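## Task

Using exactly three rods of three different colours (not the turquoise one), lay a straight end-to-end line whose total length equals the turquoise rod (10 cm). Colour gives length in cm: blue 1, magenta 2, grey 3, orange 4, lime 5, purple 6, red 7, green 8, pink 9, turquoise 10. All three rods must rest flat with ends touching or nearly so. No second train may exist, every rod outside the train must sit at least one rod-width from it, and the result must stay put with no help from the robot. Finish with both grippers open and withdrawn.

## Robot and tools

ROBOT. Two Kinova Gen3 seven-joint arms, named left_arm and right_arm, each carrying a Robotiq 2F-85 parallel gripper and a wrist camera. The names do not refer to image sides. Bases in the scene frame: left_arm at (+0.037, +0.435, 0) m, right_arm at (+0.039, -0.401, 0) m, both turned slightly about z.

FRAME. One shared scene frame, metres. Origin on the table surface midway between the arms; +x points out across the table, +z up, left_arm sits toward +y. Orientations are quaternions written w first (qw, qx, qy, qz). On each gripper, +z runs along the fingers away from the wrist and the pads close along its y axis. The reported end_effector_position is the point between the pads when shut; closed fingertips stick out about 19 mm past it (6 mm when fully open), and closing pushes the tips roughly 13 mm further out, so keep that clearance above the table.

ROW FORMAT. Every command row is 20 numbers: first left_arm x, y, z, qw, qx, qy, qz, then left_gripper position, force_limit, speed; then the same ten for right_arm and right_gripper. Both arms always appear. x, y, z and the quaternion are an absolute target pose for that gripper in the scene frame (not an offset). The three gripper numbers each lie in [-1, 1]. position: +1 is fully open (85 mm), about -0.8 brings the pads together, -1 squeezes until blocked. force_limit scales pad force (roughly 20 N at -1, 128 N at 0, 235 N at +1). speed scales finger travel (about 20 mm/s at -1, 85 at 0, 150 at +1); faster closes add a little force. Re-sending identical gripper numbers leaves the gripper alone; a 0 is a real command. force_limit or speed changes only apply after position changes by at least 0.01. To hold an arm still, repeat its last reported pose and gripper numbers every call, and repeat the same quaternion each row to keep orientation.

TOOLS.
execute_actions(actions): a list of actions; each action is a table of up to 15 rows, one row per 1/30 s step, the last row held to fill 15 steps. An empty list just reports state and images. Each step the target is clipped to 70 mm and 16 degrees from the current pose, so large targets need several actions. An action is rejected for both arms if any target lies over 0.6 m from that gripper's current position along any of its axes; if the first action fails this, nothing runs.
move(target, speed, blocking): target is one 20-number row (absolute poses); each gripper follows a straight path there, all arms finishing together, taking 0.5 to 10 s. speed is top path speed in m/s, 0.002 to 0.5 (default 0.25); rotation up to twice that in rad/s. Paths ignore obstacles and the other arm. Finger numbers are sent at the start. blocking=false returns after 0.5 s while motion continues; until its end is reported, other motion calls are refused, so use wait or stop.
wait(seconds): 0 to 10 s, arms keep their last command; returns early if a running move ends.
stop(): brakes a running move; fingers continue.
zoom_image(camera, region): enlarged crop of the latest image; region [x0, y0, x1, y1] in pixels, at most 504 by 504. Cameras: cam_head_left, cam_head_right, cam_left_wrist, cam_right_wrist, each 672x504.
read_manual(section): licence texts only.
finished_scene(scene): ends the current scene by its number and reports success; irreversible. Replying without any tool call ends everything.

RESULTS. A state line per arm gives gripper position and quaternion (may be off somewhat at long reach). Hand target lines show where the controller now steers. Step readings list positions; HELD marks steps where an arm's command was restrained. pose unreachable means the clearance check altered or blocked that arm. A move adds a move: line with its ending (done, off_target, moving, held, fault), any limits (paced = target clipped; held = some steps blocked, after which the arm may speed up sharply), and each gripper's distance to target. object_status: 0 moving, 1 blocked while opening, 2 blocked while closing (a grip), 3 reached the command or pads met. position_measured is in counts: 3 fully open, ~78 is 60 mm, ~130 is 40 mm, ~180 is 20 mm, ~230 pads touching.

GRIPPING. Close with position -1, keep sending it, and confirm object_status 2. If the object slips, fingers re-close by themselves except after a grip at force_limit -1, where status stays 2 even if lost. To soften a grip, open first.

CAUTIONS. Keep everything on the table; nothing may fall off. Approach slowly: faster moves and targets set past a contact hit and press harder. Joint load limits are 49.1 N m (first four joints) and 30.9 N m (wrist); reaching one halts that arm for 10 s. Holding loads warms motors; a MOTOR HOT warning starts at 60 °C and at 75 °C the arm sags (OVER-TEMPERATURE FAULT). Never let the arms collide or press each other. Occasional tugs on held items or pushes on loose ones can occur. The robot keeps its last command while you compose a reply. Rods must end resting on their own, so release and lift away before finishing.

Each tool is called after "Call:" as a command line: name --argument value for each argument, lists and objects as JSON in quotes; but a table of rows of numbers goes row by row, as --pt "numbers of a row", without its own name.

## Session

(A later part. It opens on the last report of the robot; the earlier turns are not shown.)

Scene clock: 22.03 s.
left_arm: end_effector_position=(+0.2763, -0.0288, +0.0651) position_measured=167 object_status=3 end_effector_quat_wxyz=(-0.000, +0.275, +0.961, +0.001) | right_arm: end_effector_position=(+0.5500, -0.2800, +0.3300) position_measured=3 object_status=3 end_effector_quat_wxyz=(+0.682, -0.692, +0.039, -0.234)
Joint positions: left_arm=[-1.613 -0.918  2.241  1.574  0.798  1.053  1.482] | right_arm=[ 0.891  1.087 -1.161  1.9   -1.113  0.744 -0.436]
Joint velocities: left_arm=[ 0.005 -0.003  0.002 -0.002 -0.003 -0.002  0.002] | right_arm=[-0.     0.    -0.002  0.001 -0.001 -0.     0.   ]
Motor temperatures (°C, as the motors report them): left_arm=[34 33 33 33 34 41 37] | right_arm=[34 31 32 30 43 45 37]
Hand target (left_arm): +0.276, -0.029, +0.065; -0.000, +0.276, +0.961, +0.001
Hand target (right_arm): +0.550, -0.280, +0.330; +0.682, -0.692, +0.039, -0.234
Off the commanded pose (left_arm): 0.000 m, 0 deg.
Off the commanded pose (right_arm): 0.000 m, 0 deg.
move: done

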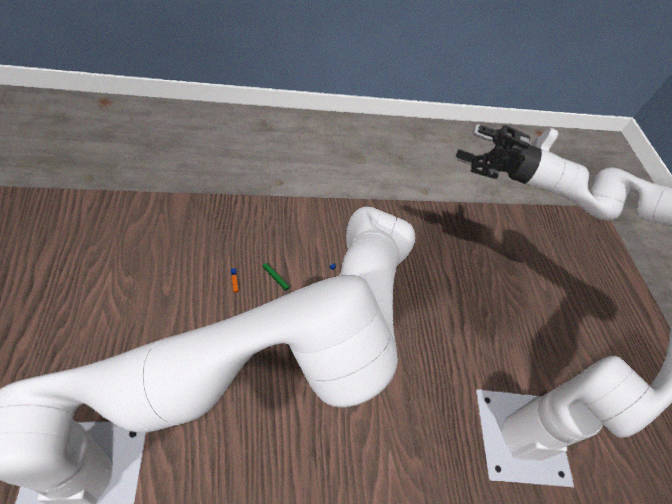

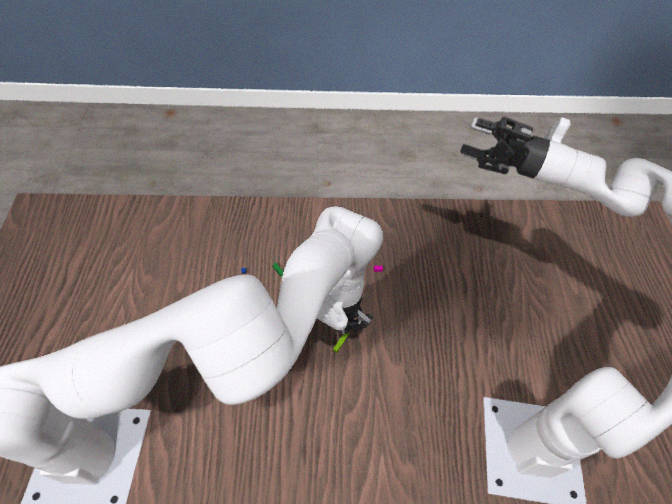

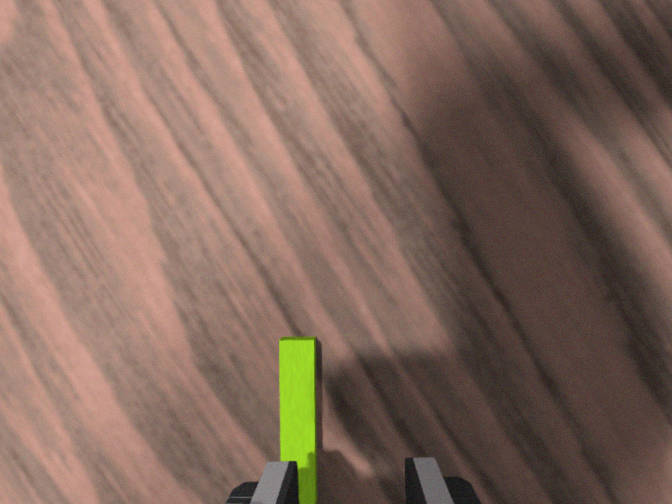

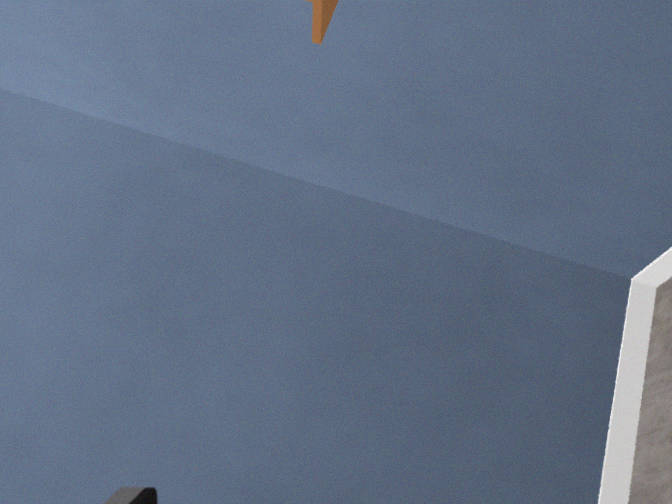

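Call:
move --target '[0.2609,-0.0374,0.024,0,0.289,0.9573,0,-0.3,-0.8,-0.5, 0.55,-0.28,0.33,0.682,-0.692,0.039,-0.234,1,0,0]' --speed 0.08

Scene clock: 23.53 s.
left_arm: end_effector_position=(+0.2609, -0.0375, +0.0241) position_measured=167 object_status=3 end_effector_quat_wxyz=(-0.000, +0.289, +0.957, -0.000) | right_arm: end_effector_position=(+0.5500, -0.2800, +0.3300) position_measured=3 object_status=3 end_effector_quat_wxyz=(+0.682, -0.692, +0.039, -0.234)
Joint positions: left_arm=[-1.603 -0.979  2.291  1.594  0.853  0.976  1.452] | right_arm=[ 0.891  1.087 -1.161  1.9   -1.113  0.744 -0.436]
Joint velocities: left_arm=[-0.001 -0.003 -0.001 -0.    -0.001  0.     0.   ] | right_arm=[-0.001 -0.003  0.001  0.    -0.001  0.    -0.   ]
Motor temperatures (°C, as the motors report them): left_arm=[34 33 33 33 34 41 37] | right_arm=[34 31 32 30 43 45 37]
Hand target (left_arm): +0.261, -0.037, +0.024; -0.000, +0.289, +0.957, -0.000
Hand target (right_arm): +0.550, -0.280, +0.330; +0.682, -0.692, +0.039, -0.234
Off the commanded pose (left_arm): 0.000 m, 0 deg.
Off the commanded pose (right_arm): 0.000 m, 0 deg.
move: done

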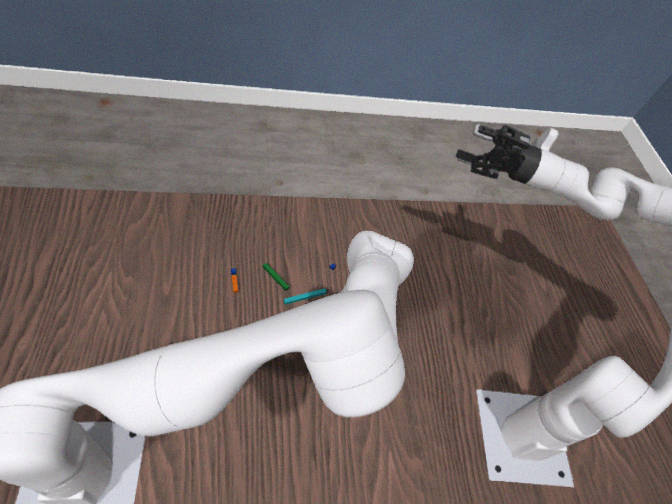

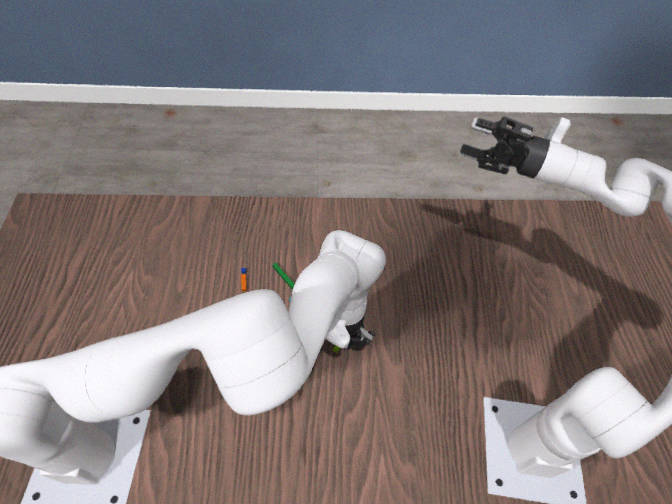

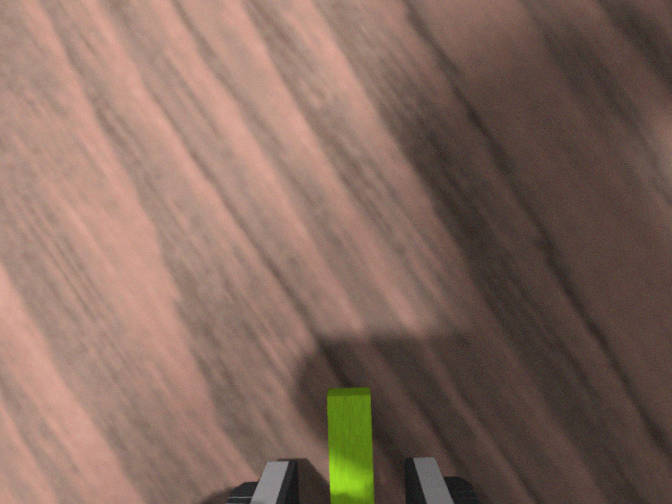

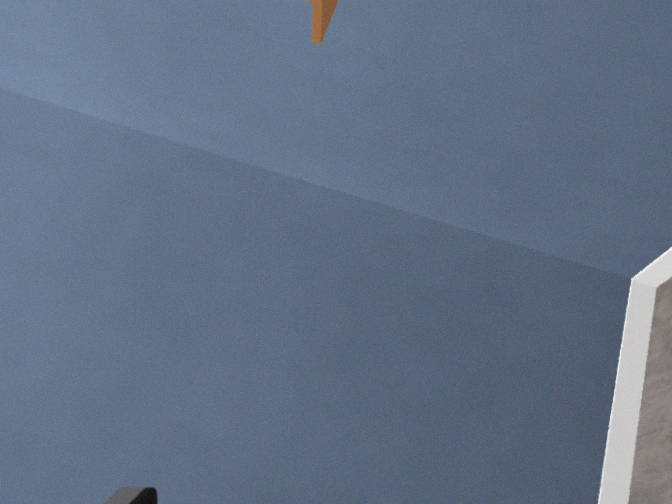

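Call:
execute_actions --actions '[[[0.2609,-0.0374,0.0235,0,0.289,0.9573,0,-1,-0.8,-0.3, 0.55,-0.28,0.33,0.682,-0.692,0.039,-0.234,1,0,0]],[[0.2609,-0.0374,0.0245,0,0.289,0.9573,0,-1,-0.8,-0.3, 0.55,-0.28,0.33,0.682,-0.692,0.039,-0.234,1,0,0],[0.2609,-0.0374,0.026,0,0.289,0.9573,0,-1,-0.8,-0.3, 0.55,-0.28,0.33,0.682,-0.692,0.039,-0.234,1,0,0],[0.2609,-0.0374,0.028,0,0.289,0.9573,0,-1,-0.8,-0.3, 0.55,-0.28,0.33,0.682,-0.692,0.039,-0.234,1,0,0],[0.2609,-0.0374,0.030,0,0.289,0.9573,0,-1,-0.8,-0.3, 0.55,-0.28,0.33,0.682,-0.692,0.039,-0.234,1,0,0],[0.2609,-0.0374,0.033,0,0.289,0.9573,0,-1,-0.8,-0.3, 0.55,-0.28,0.33,0.682,-0.692,0.039,-0.234,1,0,0],[0.2609,-0.0374,0.036,0,0.289,0.9573,0,-1,-0.8,-0.3, 0.55,-0.28,0.33,0.682,-0.692,0.039,-0.234,1,0,0],[0.2609,-0.0374,0.039,0,0.289,0.9573,0,-1,-0.8,-0.3, 0.55,-0.28,0.33,0.682,-0.692,0.039,-0.234,1,0,0],[0.2609,-0.0374,0.042,0,0.289,0.9573,0,-1,-0.8,-0.3, 0.55,-0.28,0.33,0.682,-0.692,0.039,-0.234,1,0,0],[0.2609,-0.0374,0.045,0,0.289,0.9573,0,-1,-0.8,-0.3, 0.55,-0.28,0.33,0.682,-0.692,0.039,-0.234,1,0,0],[0.2609,-0.0374,0.048,0,0.289,0.9573,0,-1,-0.8,-0.3, 0.55,-0.28,0.33,0.682,-0.692,0.039,-0.234,1,0,0]]]'

Call:
move --target '[0.4735,0.1914,0.044,0,-0.0497,0.9988,0,-1,-0.8,-0.3, 0.55,-0.28,0.33,0.682,-0.692,0.039,-0.234,1,0,0]' --speed 0.35

Call:
move --target '[0.4735,0.1914,0.025,0,-0.0497,0.9988,0,-1,-0.8,-0.3, 0.55,-0.28,0.33,0.682,-0.692,0.039,-0.234,1,0,0]' --speed 0.06

Scene clock: 26.50 s.
left_arm: end_effector_position=(+0.2613, -0.0371, +0.0477) position_measured=207 object_status=2 end_effector_quat_wxyz=(+0.000, +0.289, +0.957, +0.000) | right_arm: end_effector_position=(+0.5500, -0.2800, +0.3300) position_measured=3 object_status=3 end_effector_quat_wxyz=(+0.682, -0.692, +0.039, -0.234)
Joint positions: left_arm=[-1.591 -0.943  2.265  1.583  0.819  1.019  1.474] | right_arm=[ 0.891  1.087 -1.161  1.9   -1.113  0.744 -0.436]
Joint velocities: left_arm=[ 0.006  0.005  0.003  0.001  0.002  0.005 -0.   ] | right_arm=[-0.     0.001 -0.     0.001 -0.001  0.    -0.   ]
Motor temperatures (°C, as the motors report them): left_arm=[34 34 33 33 34 41 37] | right_arm=[34 31 32 30 43 45 37]
Hand target (left_arm): +0.261, -0.037, +0.048; +0.000, +0.289, +0.957, +0.000
Hand target (right_arm): +0.550, -0.280, +0.330; +0.682, -0.692, +0.039, -0.234
Off the commanded pose (left_arm): 0.001 m, 0 deg.
Off the commanded pose (right_arm): 0.000 m, 0 deg.
Step readings (end_effector_position; steps 1 to 15: 1st action; 16 to 30: 2nd action):
0: left_arm (+0.2609, -0.0374, +0.0240) | right_arm (+0.5500, -0.2800, +0.3300)
1: left_arm (+0.2609, -0.0374, +0.0239) | right_arm (+0.5500, -0.2800, +0.3300)
2: left_arm (+0.2610, -0.0374, +0.0236) | right_arm (+0.5500, -0.2800, +0.3300)
4: left_arm (+0.2609, -0.0374, +0.0235) | right_arm (+0.5500, -0.2800, +0.3300)
8: left_arm (+0.2609, -0.0374, +0.0235) | right_arm (+0.5500, -0.2800, +0.3300)
15: left_arm (+0.2609, -0.0374, +0.0236) | right_arm (+0.5500, -0.2800, +0.3300)
16: left_arm (+0.2609, -0.0375, +0.0238) | right_arm (+0.5500, -0.2800, +0.3300)
17: left_arm (+0.2607, -0.0375, +0.0245) | right_arm (+0.5500, -0.2800, +0.3300)
19: left_arm (+0.2605, -0.0376, +0.0273) | right_arm (+0.5500, -0.2800, +0.3300)
23: left_arm (+0.2606, -0.0376, +0.0372) | right_arm (+0.5500, -0.2800, +0.3300)
30: end_effector_position above

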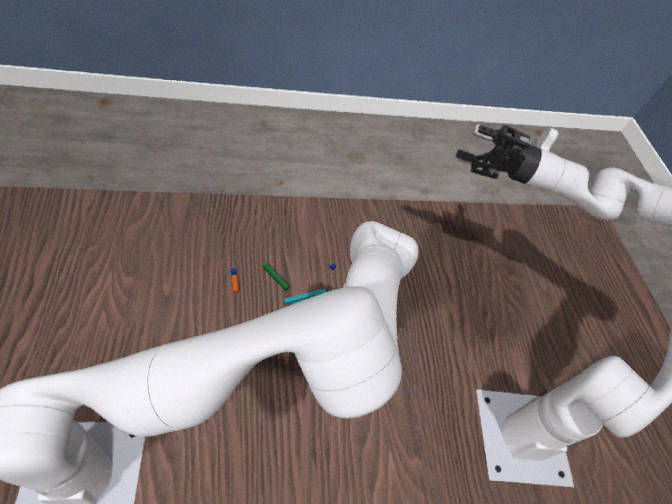

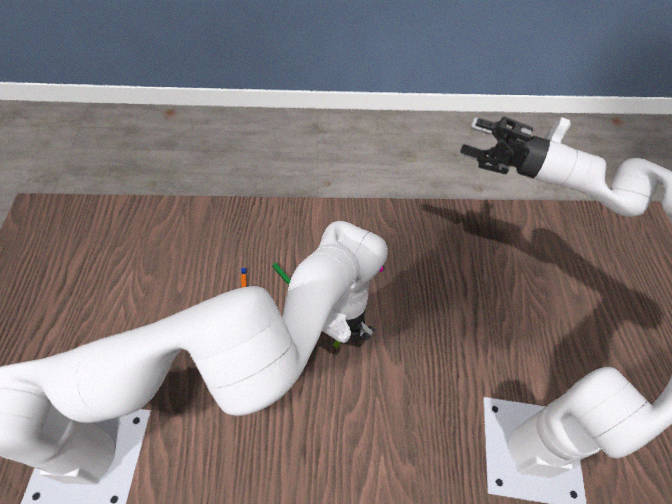

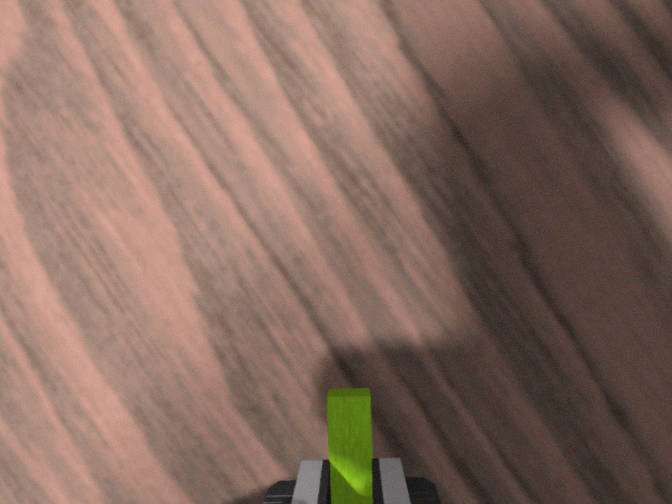

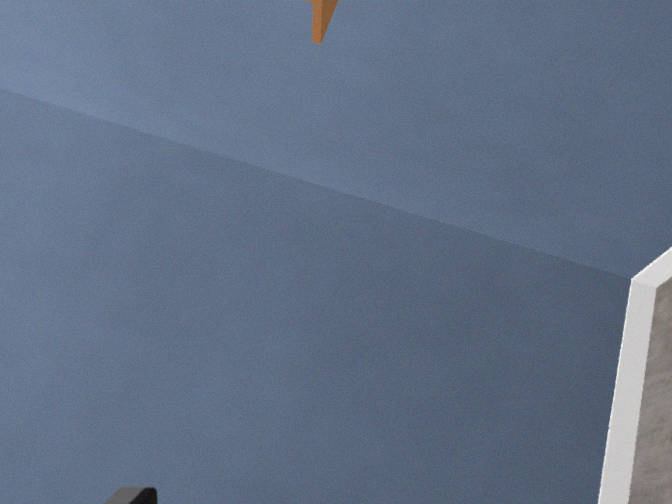

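Scene clock: 27.93 s.
left_arm: end_effector_position=(+0.4731, +0.1907, +0.0442) position_measured=207 object_status=2 end_effector_quat_wxyz=(+0.000, -0.049, +0.999, -0.001) | right_arm: end_effector_position=(+0.5500, -0.2800, +0.3300) position_measured=3 object_status=3 end_effector_quat_wxyz=(+0.682, -0.692, +0.039, -0.234)
Joint positions: left_arm=[-2.135 -0.967  2.149  1.677  0.929  1.038  1.429] | right_arm=[ 0.891  1.087 -1.161  1.9   -1.113  0.744 -0.436]
Joint velocities: left_arm=[-0.011 -0.005 -0.001 -0.002  0.001  0.    -0.001] | right_arm=[ 0.    -0.001  0.     0.     0.001  0.    -0.   ]
Motor temperatures (°C, as the motors report them): left_arm=[34 34 33 33 34 41 37] | right_arm=[34 31 32 30 43 45 37]
Hand target (left_arm): +0.473, +0.191, +0.044; +0.000, -0.050, +0.999, -0.001
Hand target (right_arm): +0.550, -0.280, +0.330; +0.682, -0.692, +0.039, -0.234
Off the commanded pose (left_arm): 0.001 m, 0 deg.
Off the commanded pose (right_arm): 0.000 m, 0 deg.
move: done

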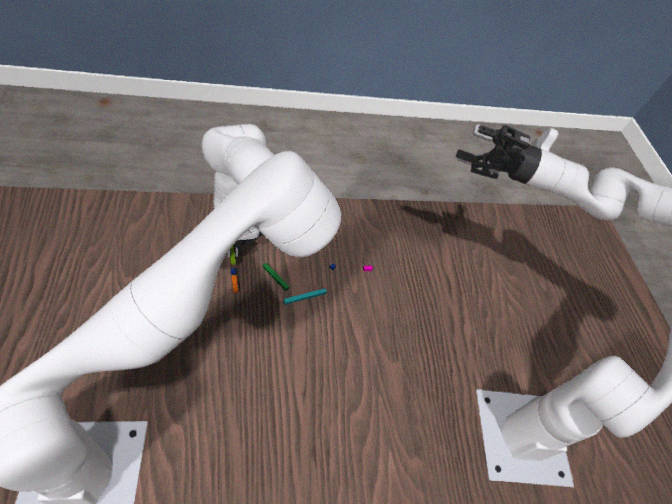

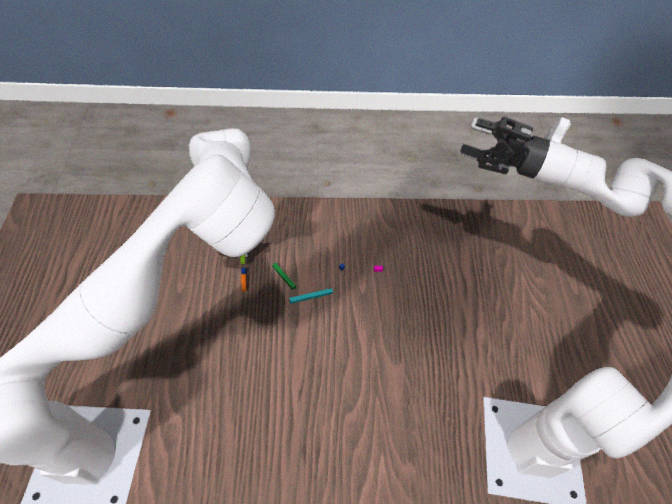

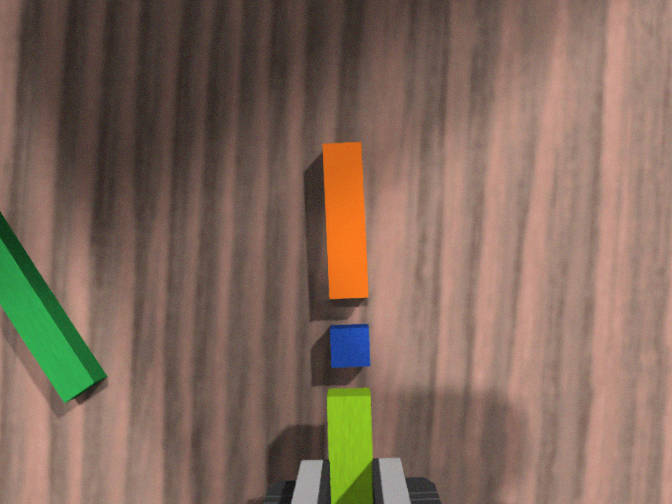

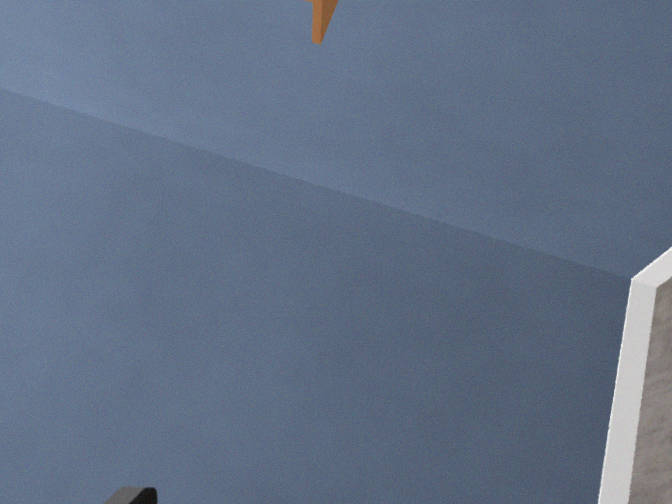

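Scene clock: 28.63 s.
left_arm: end_effector_position=(+0.4735, +0.1913, +0.0251) position_measured=207 object_status=2 end_effector_quat_wxyz=(+0.000, -0.050, +0.999, -0.000) | right_arm: end_effector_position=(+0.5500, -0.2800, +0.3300) position_measured=3 object_status=3 end_effector_quat_wxyz=(+0.682, -0.692, +0.039, -0.234)
Joint positions: left_arm=[-2.146 -0.997  2.173  1.684  0.96   1.008  1.411] | right_arm=[ 0.891  1.087 -1.161  1.9   -1.113  0.744 -0.436]
Joint velocities: left_arm=[-0.002 -0.002  0.    -0.    -0.002 -0.001  0.   ] | right_arm=[-0.001  0.001  0.002 -0.    -0.001  0.     0.   ]
Motor temperatures (°C, as the motors report them): left_arm=[34 34 33 33 34 41 37] | right_arm=[34 31 32 30 43 45 37]
Hand target (left_arm): +0.473, +0.191, +0.025; -0.000, -0.050, +0.999, -0.000
Hand target (right_arm): +0.550, -0.280, +0.330; +0.682, -0.692, +0.039, -0.234
Off the commanded pose (left_arm): 0.000 m, 0 deg.
Off the commanded pose (right_arm): 0.000 m, 0 deg.
move: done

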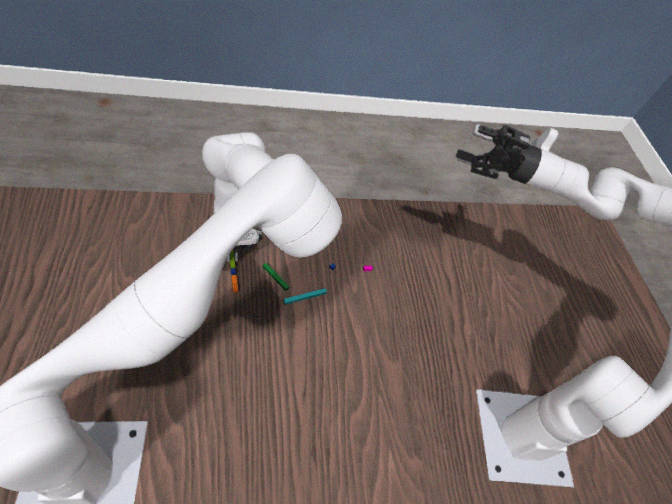

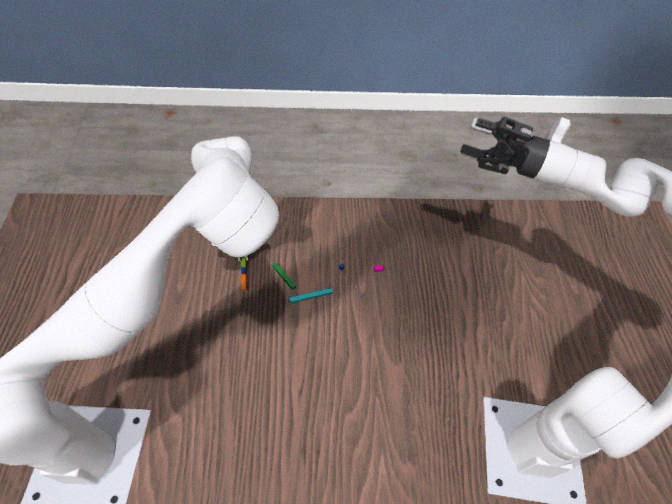

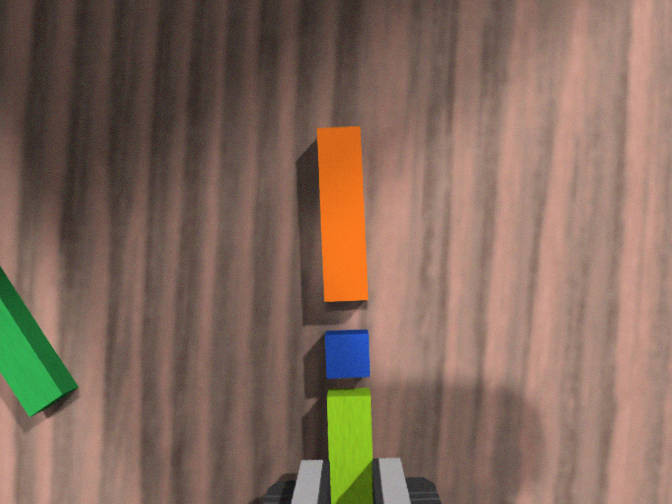

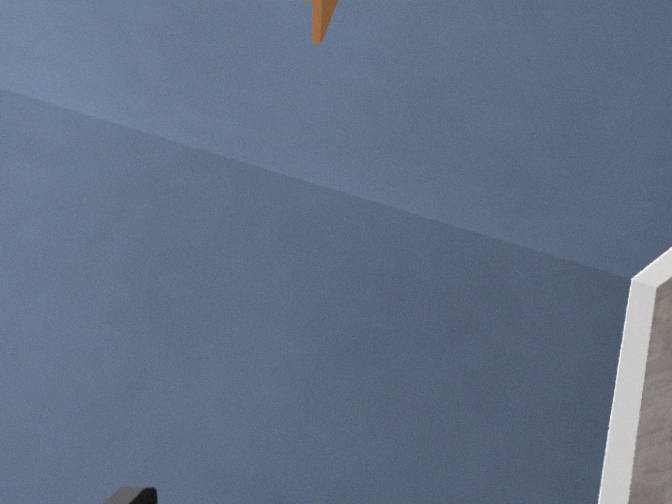

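Call:
move --target '[0.461,0.1902,0.0242,0,-0.0497,0.9988,0,-1,-0.8,-0.3, 0.55,-0.28,0.33,0.682,-0.692,0.039,-0.234,1,0,0]' --speed 0.025

Call:
zoom_image --camera "cam_left_wrist" --region '[250, 280, 450, 480]'

Scene clock: 29.80 s.
left_arm: end_effector_position=(+0.4611, +0.1903, +0.0242) position_measured=207 object_status=2 end_effector_quat_wxyz=(+0.000, -0.050, +0.999, +0.000) | right_arm: end_effector_position=(+0.5500, -0.2800, +0.3300) position_measured=3 object_status=3 end_effector_quat_wxyz=(+0.682, -0.692, +0.039, -0.234)
Joint positions: left_arm=[-2.123 -0.986  2.173  1.723  0.966  0.988  1.405] | right_arm=[ 0.891  1.087 -1.161  1.9   -1.113  0.744 -0.436]
Joint velocities: left_arm=[ 0.003  0.002 -0.001  0.001  0.     0.001  0.   ] | right_arm=[-0.     0.     0.001 -0.     0.001 -0.     0.   ]
Motor temperatures (°C, as the motors report them): left_arm=[34 34 33 33 34 41 37] | right_arm=[34 31 32 30 43 45 37]
Hand target (left_arm): +0.461, +0.190, +0.024; +0.000, -0.050, +0.999, +0.000
Hand target (right_arm): +0.550, -0.280, +0.330; +0.682, -0.692, +0.039, -0.234
Off the commanded pose (left_arm): 0.000 m, 0 deg.
Off the commanded pose (right_arm): 0.000 m, 0 deg.
move: done

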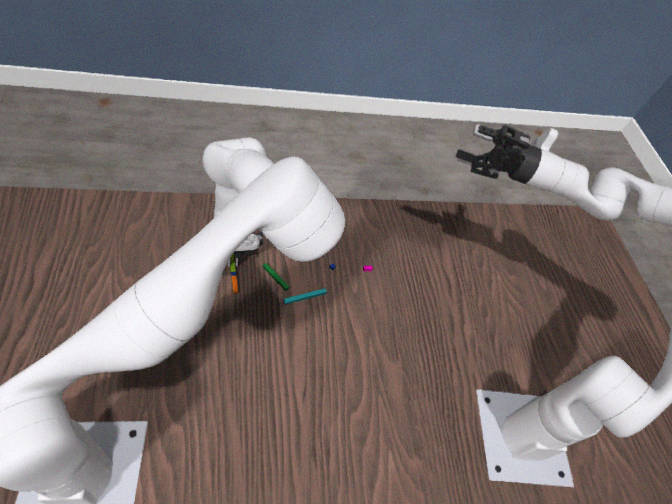

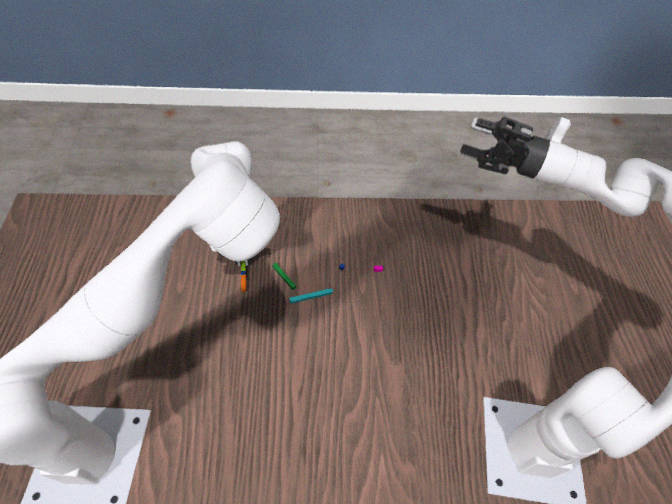

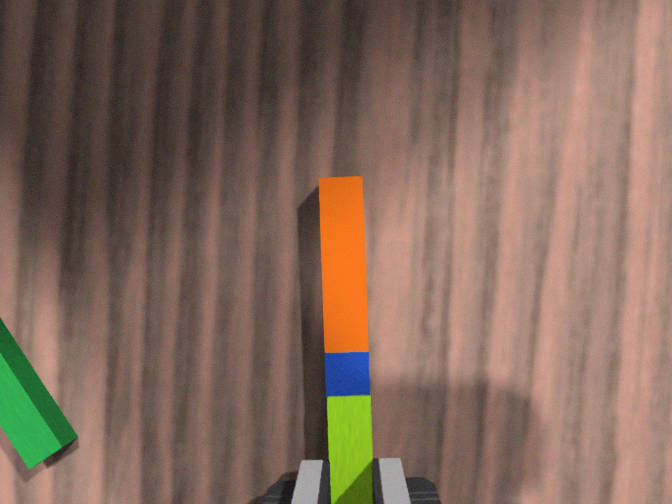

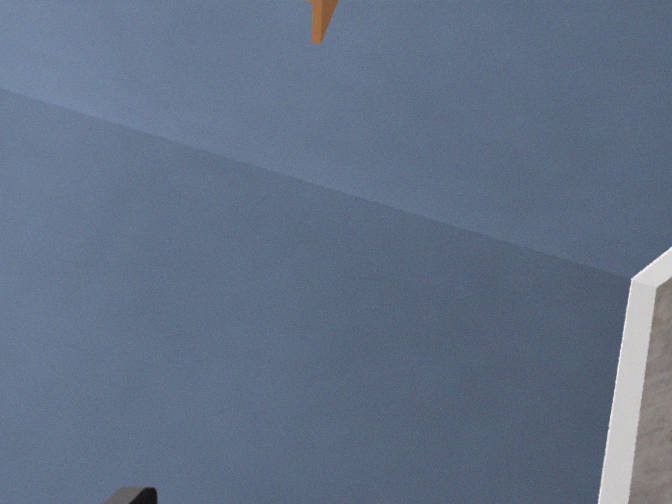

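Region (250, 280, 450, 480) of cam_left_wrist's 672x504 image, scaled by 2.520.

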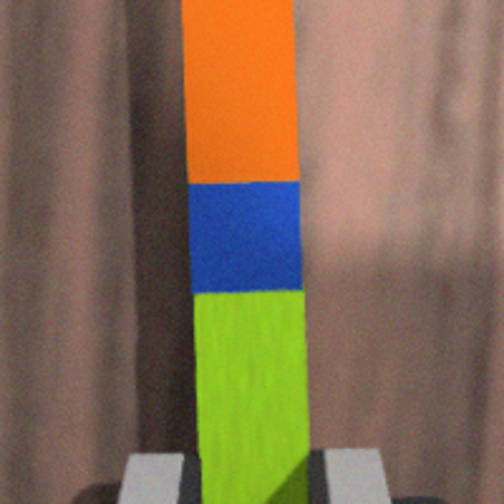

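The three rods are aligned. Releasing and lifting away.

Call:
execute_actions --actions '[[[0.461,0.1902,0.0238,0,-0.0497,0.9988,0,-1,-0.8,-0.3, 0.55,-0.28,0.33,0.682,-0.692,0.039,-0.234,1,0,0],[0.461,0.1902,0.0236,0,-0.0497,0.9988,0,-1,-0.8,-0.3, 0.55,-0.28,0.33,0.682,-0.692,0.039,-0.234,1,0,0],[0.461,0.1902,0.0236,0,-0.0497,0.9988,0,-1,-0.8,-0.3, 0.55,-0.28,0.33,0.682,-0.692,0.039,-0.234,1,0,0],[0.461,0.1902,0.0236,0,-0.0497,0.9988,0,-0.2,-0.8,-0.5, 0.55,-0.28,0.33,0.682,-0.692,0.039,-0.234,1,0,0]]]'

Call:
move --target '[0.47,0.205,0.15,0,-0.0497,0.9988,0,-0.2,-0.8,-0.5, 0.55,-0.28,0.33,0.682,-0.692,0.039,-0.234,1,0,0]' --speed 0.25

Scene clock: 31.10 s.
left_arm: end_effector_position=(+0.4610, +0.1902, +0.0236) position_measured=164 object_status=0 end_effector_quat_wxyz=(+0.000, -0.050, +0.999, -0.000) | right_arm: end_effector_position=(+0.5500, -0.2800, +0.3300) position_measured=3 object_status=3 end_effector_quat_wxyz=(+0.682, -0.692, +0.039, -0.234)
Joint positions: left_arm=[-2.123 -0.986  2.174  1.723  0.967  0.987  1.404] | right_arm=[ 0.891  1.087 -1.161  1.9   -1.113  0.744 -0.436]
Joint velocities: left_arm=[ 0.001 -0.    -0.    -0.    -0.     0.002 -0.   ] | right_arm=[ 0.001  0.    -0.001  0.    -0.    -0.     0.   ]
Motor temperatures (°C, as the motors report them): left_arm=[34 34 33 33 34 41 37] | right_arm=[34 31 32 30 43 45 37]
Hand target (left_arm): +0.461, +0.190, +0.024; -0.000, -0.050, +0.999, -0.000
Hand target (right_arm): +0.550, -0.280, +0.330; +0.682, -0.692, +0.039, -0.234
Off the commanded pose (left_arm): 0.000 m, 0 deg.
Off the commanded pose (right_arm): 0.000 m, 0 deg.
Step readings (end_effector_position):
0: left_arm (+0.4610, +0.1902, +0.0242) | right_arm (+0.5500, -0.2800, +0.3300)
1: left_arm (+0.4610, +0.1902, +0.0241) | right_arm (+0.5500, -0.2800, +0.3300)
2: left_arm (+0.4611, +0.1903, +0.0239) | right_arm (+0.5500, -0.2800, +0.3300)
4: left_arm (+0.4610, +0.1902, +0.0236) | right_arm (+0.5500, -0.2800, +0.3300)
8: left_arm (+0.4610, +0.1902, +0.0236) | right_arm (+0.5500, -0.2800, +0.3300)
15: end_effector_position above

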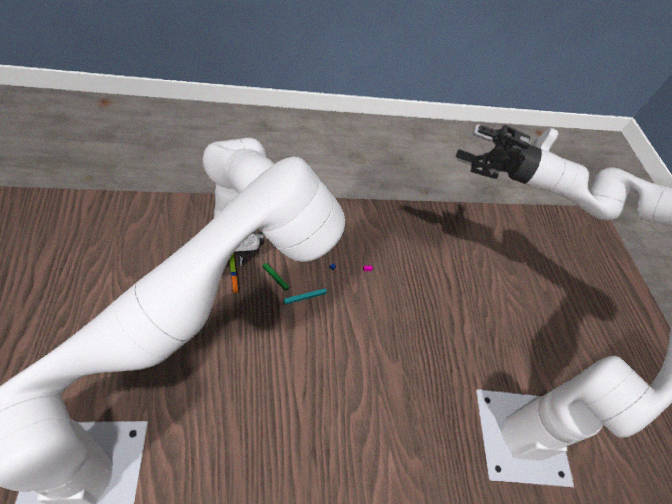

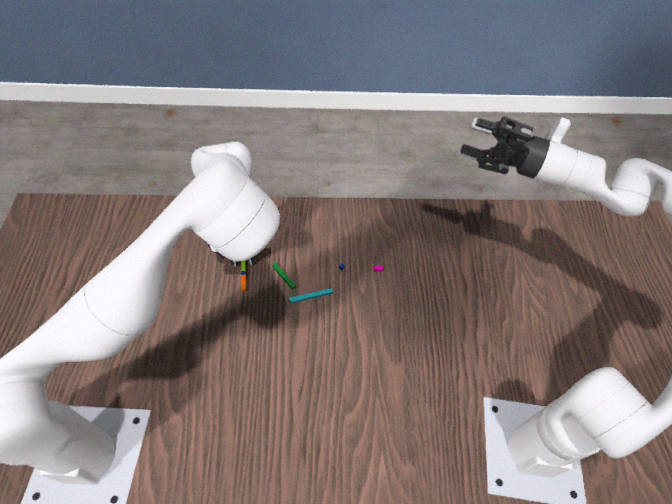

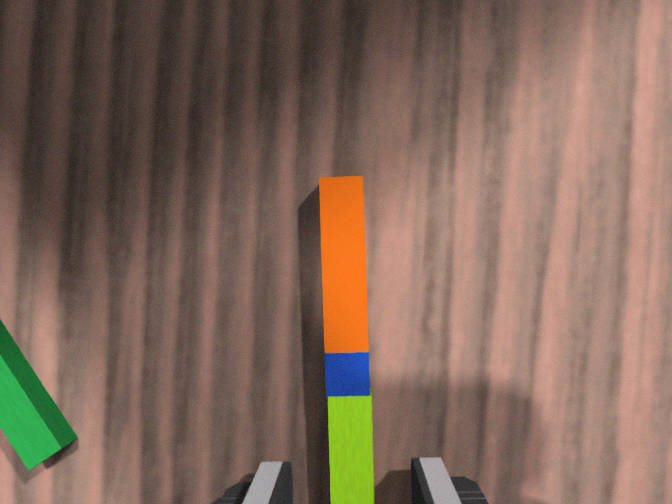

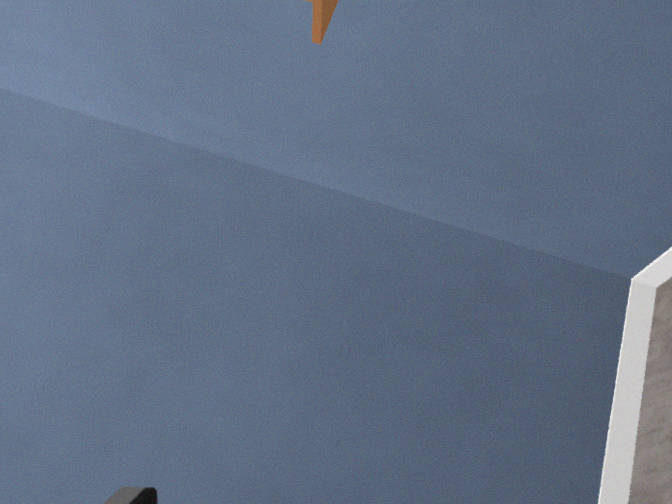

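Scene clock: 32.07 s.
left_arm: end_effector_position=(+0.4701, +0.2051, +0.1500) position_measured=154 object_status=3 end_effector_quat_wxyz=(+0.000, -0.050, +0.999, +0.000) | right_arm: end_effector_position=(+0.5500, -0.2800, +0.3300) position_measured=3 object_status=3 end_effector_quat_wxyz=(+0.682, -0.692, +0.039, -0.234)
Joint positions: left_arm=[-2.09  -0.801  2.025  1.613  0.757  1.219  1.513] | right_arm=[ 0.891  1.087 -1.161  1.9   -1.113  0.744 -0.436]
Joint velocities: left_arm=[ 0.002  0.002 -0.    -0.     0.    -0.    -0.   ] | right_arm=[-0.    -0.     0.001 -0.001  0.001 -0.     0.   ]
Motor temperatures (°C, as the motors report them): left_arm=[34 34 33 33 34 41 37] | right_arm=[34 31 32 30 43 45 37]
Hand target (left_arm): +0.470, +0.205, +0.150; +0.000, -0.050, +0.999, +0.000
Hand target (right_arm): +0.550, -0.280, +0.330; +0.682, -0.692, +0.039, -0.234
Off the commanded pose (left_arm): 0.000 m, 0 deg.
Off the commanded pose (right_arm): 0.000 m, 0 deg.
move: done

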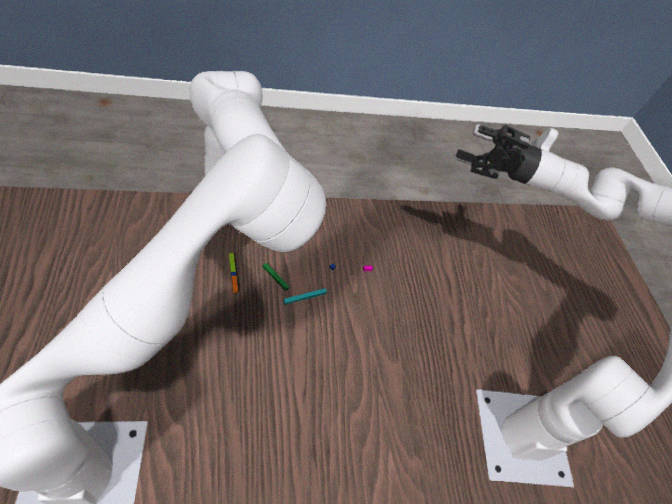

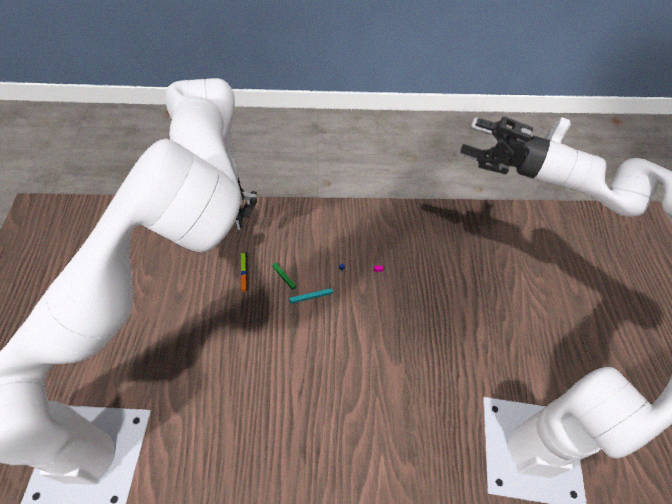

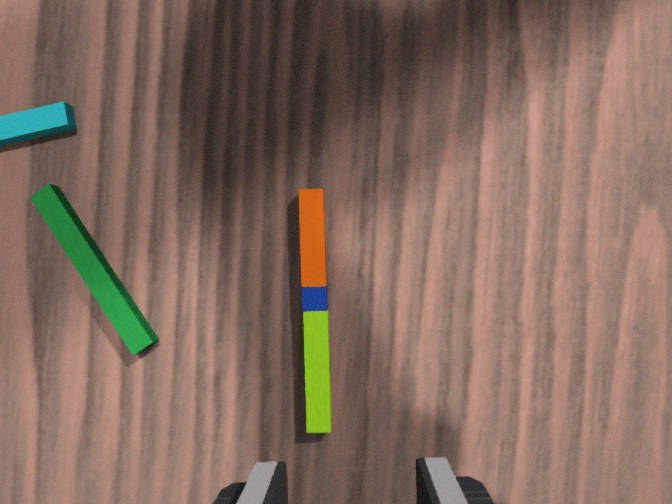

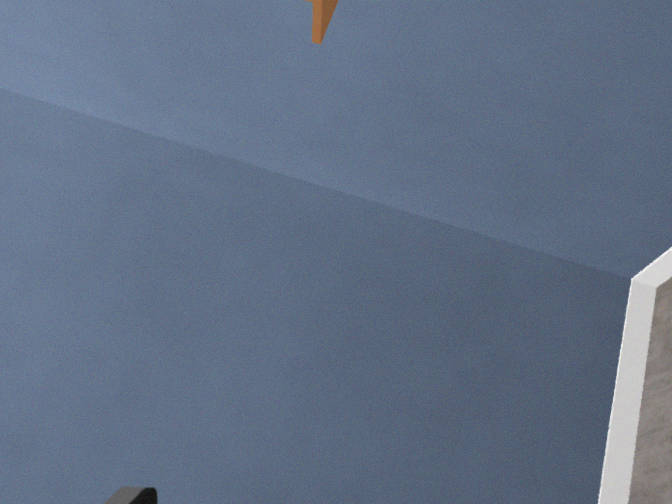

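Call:
finished_scene --scene 2

The scene is finished: the task was done.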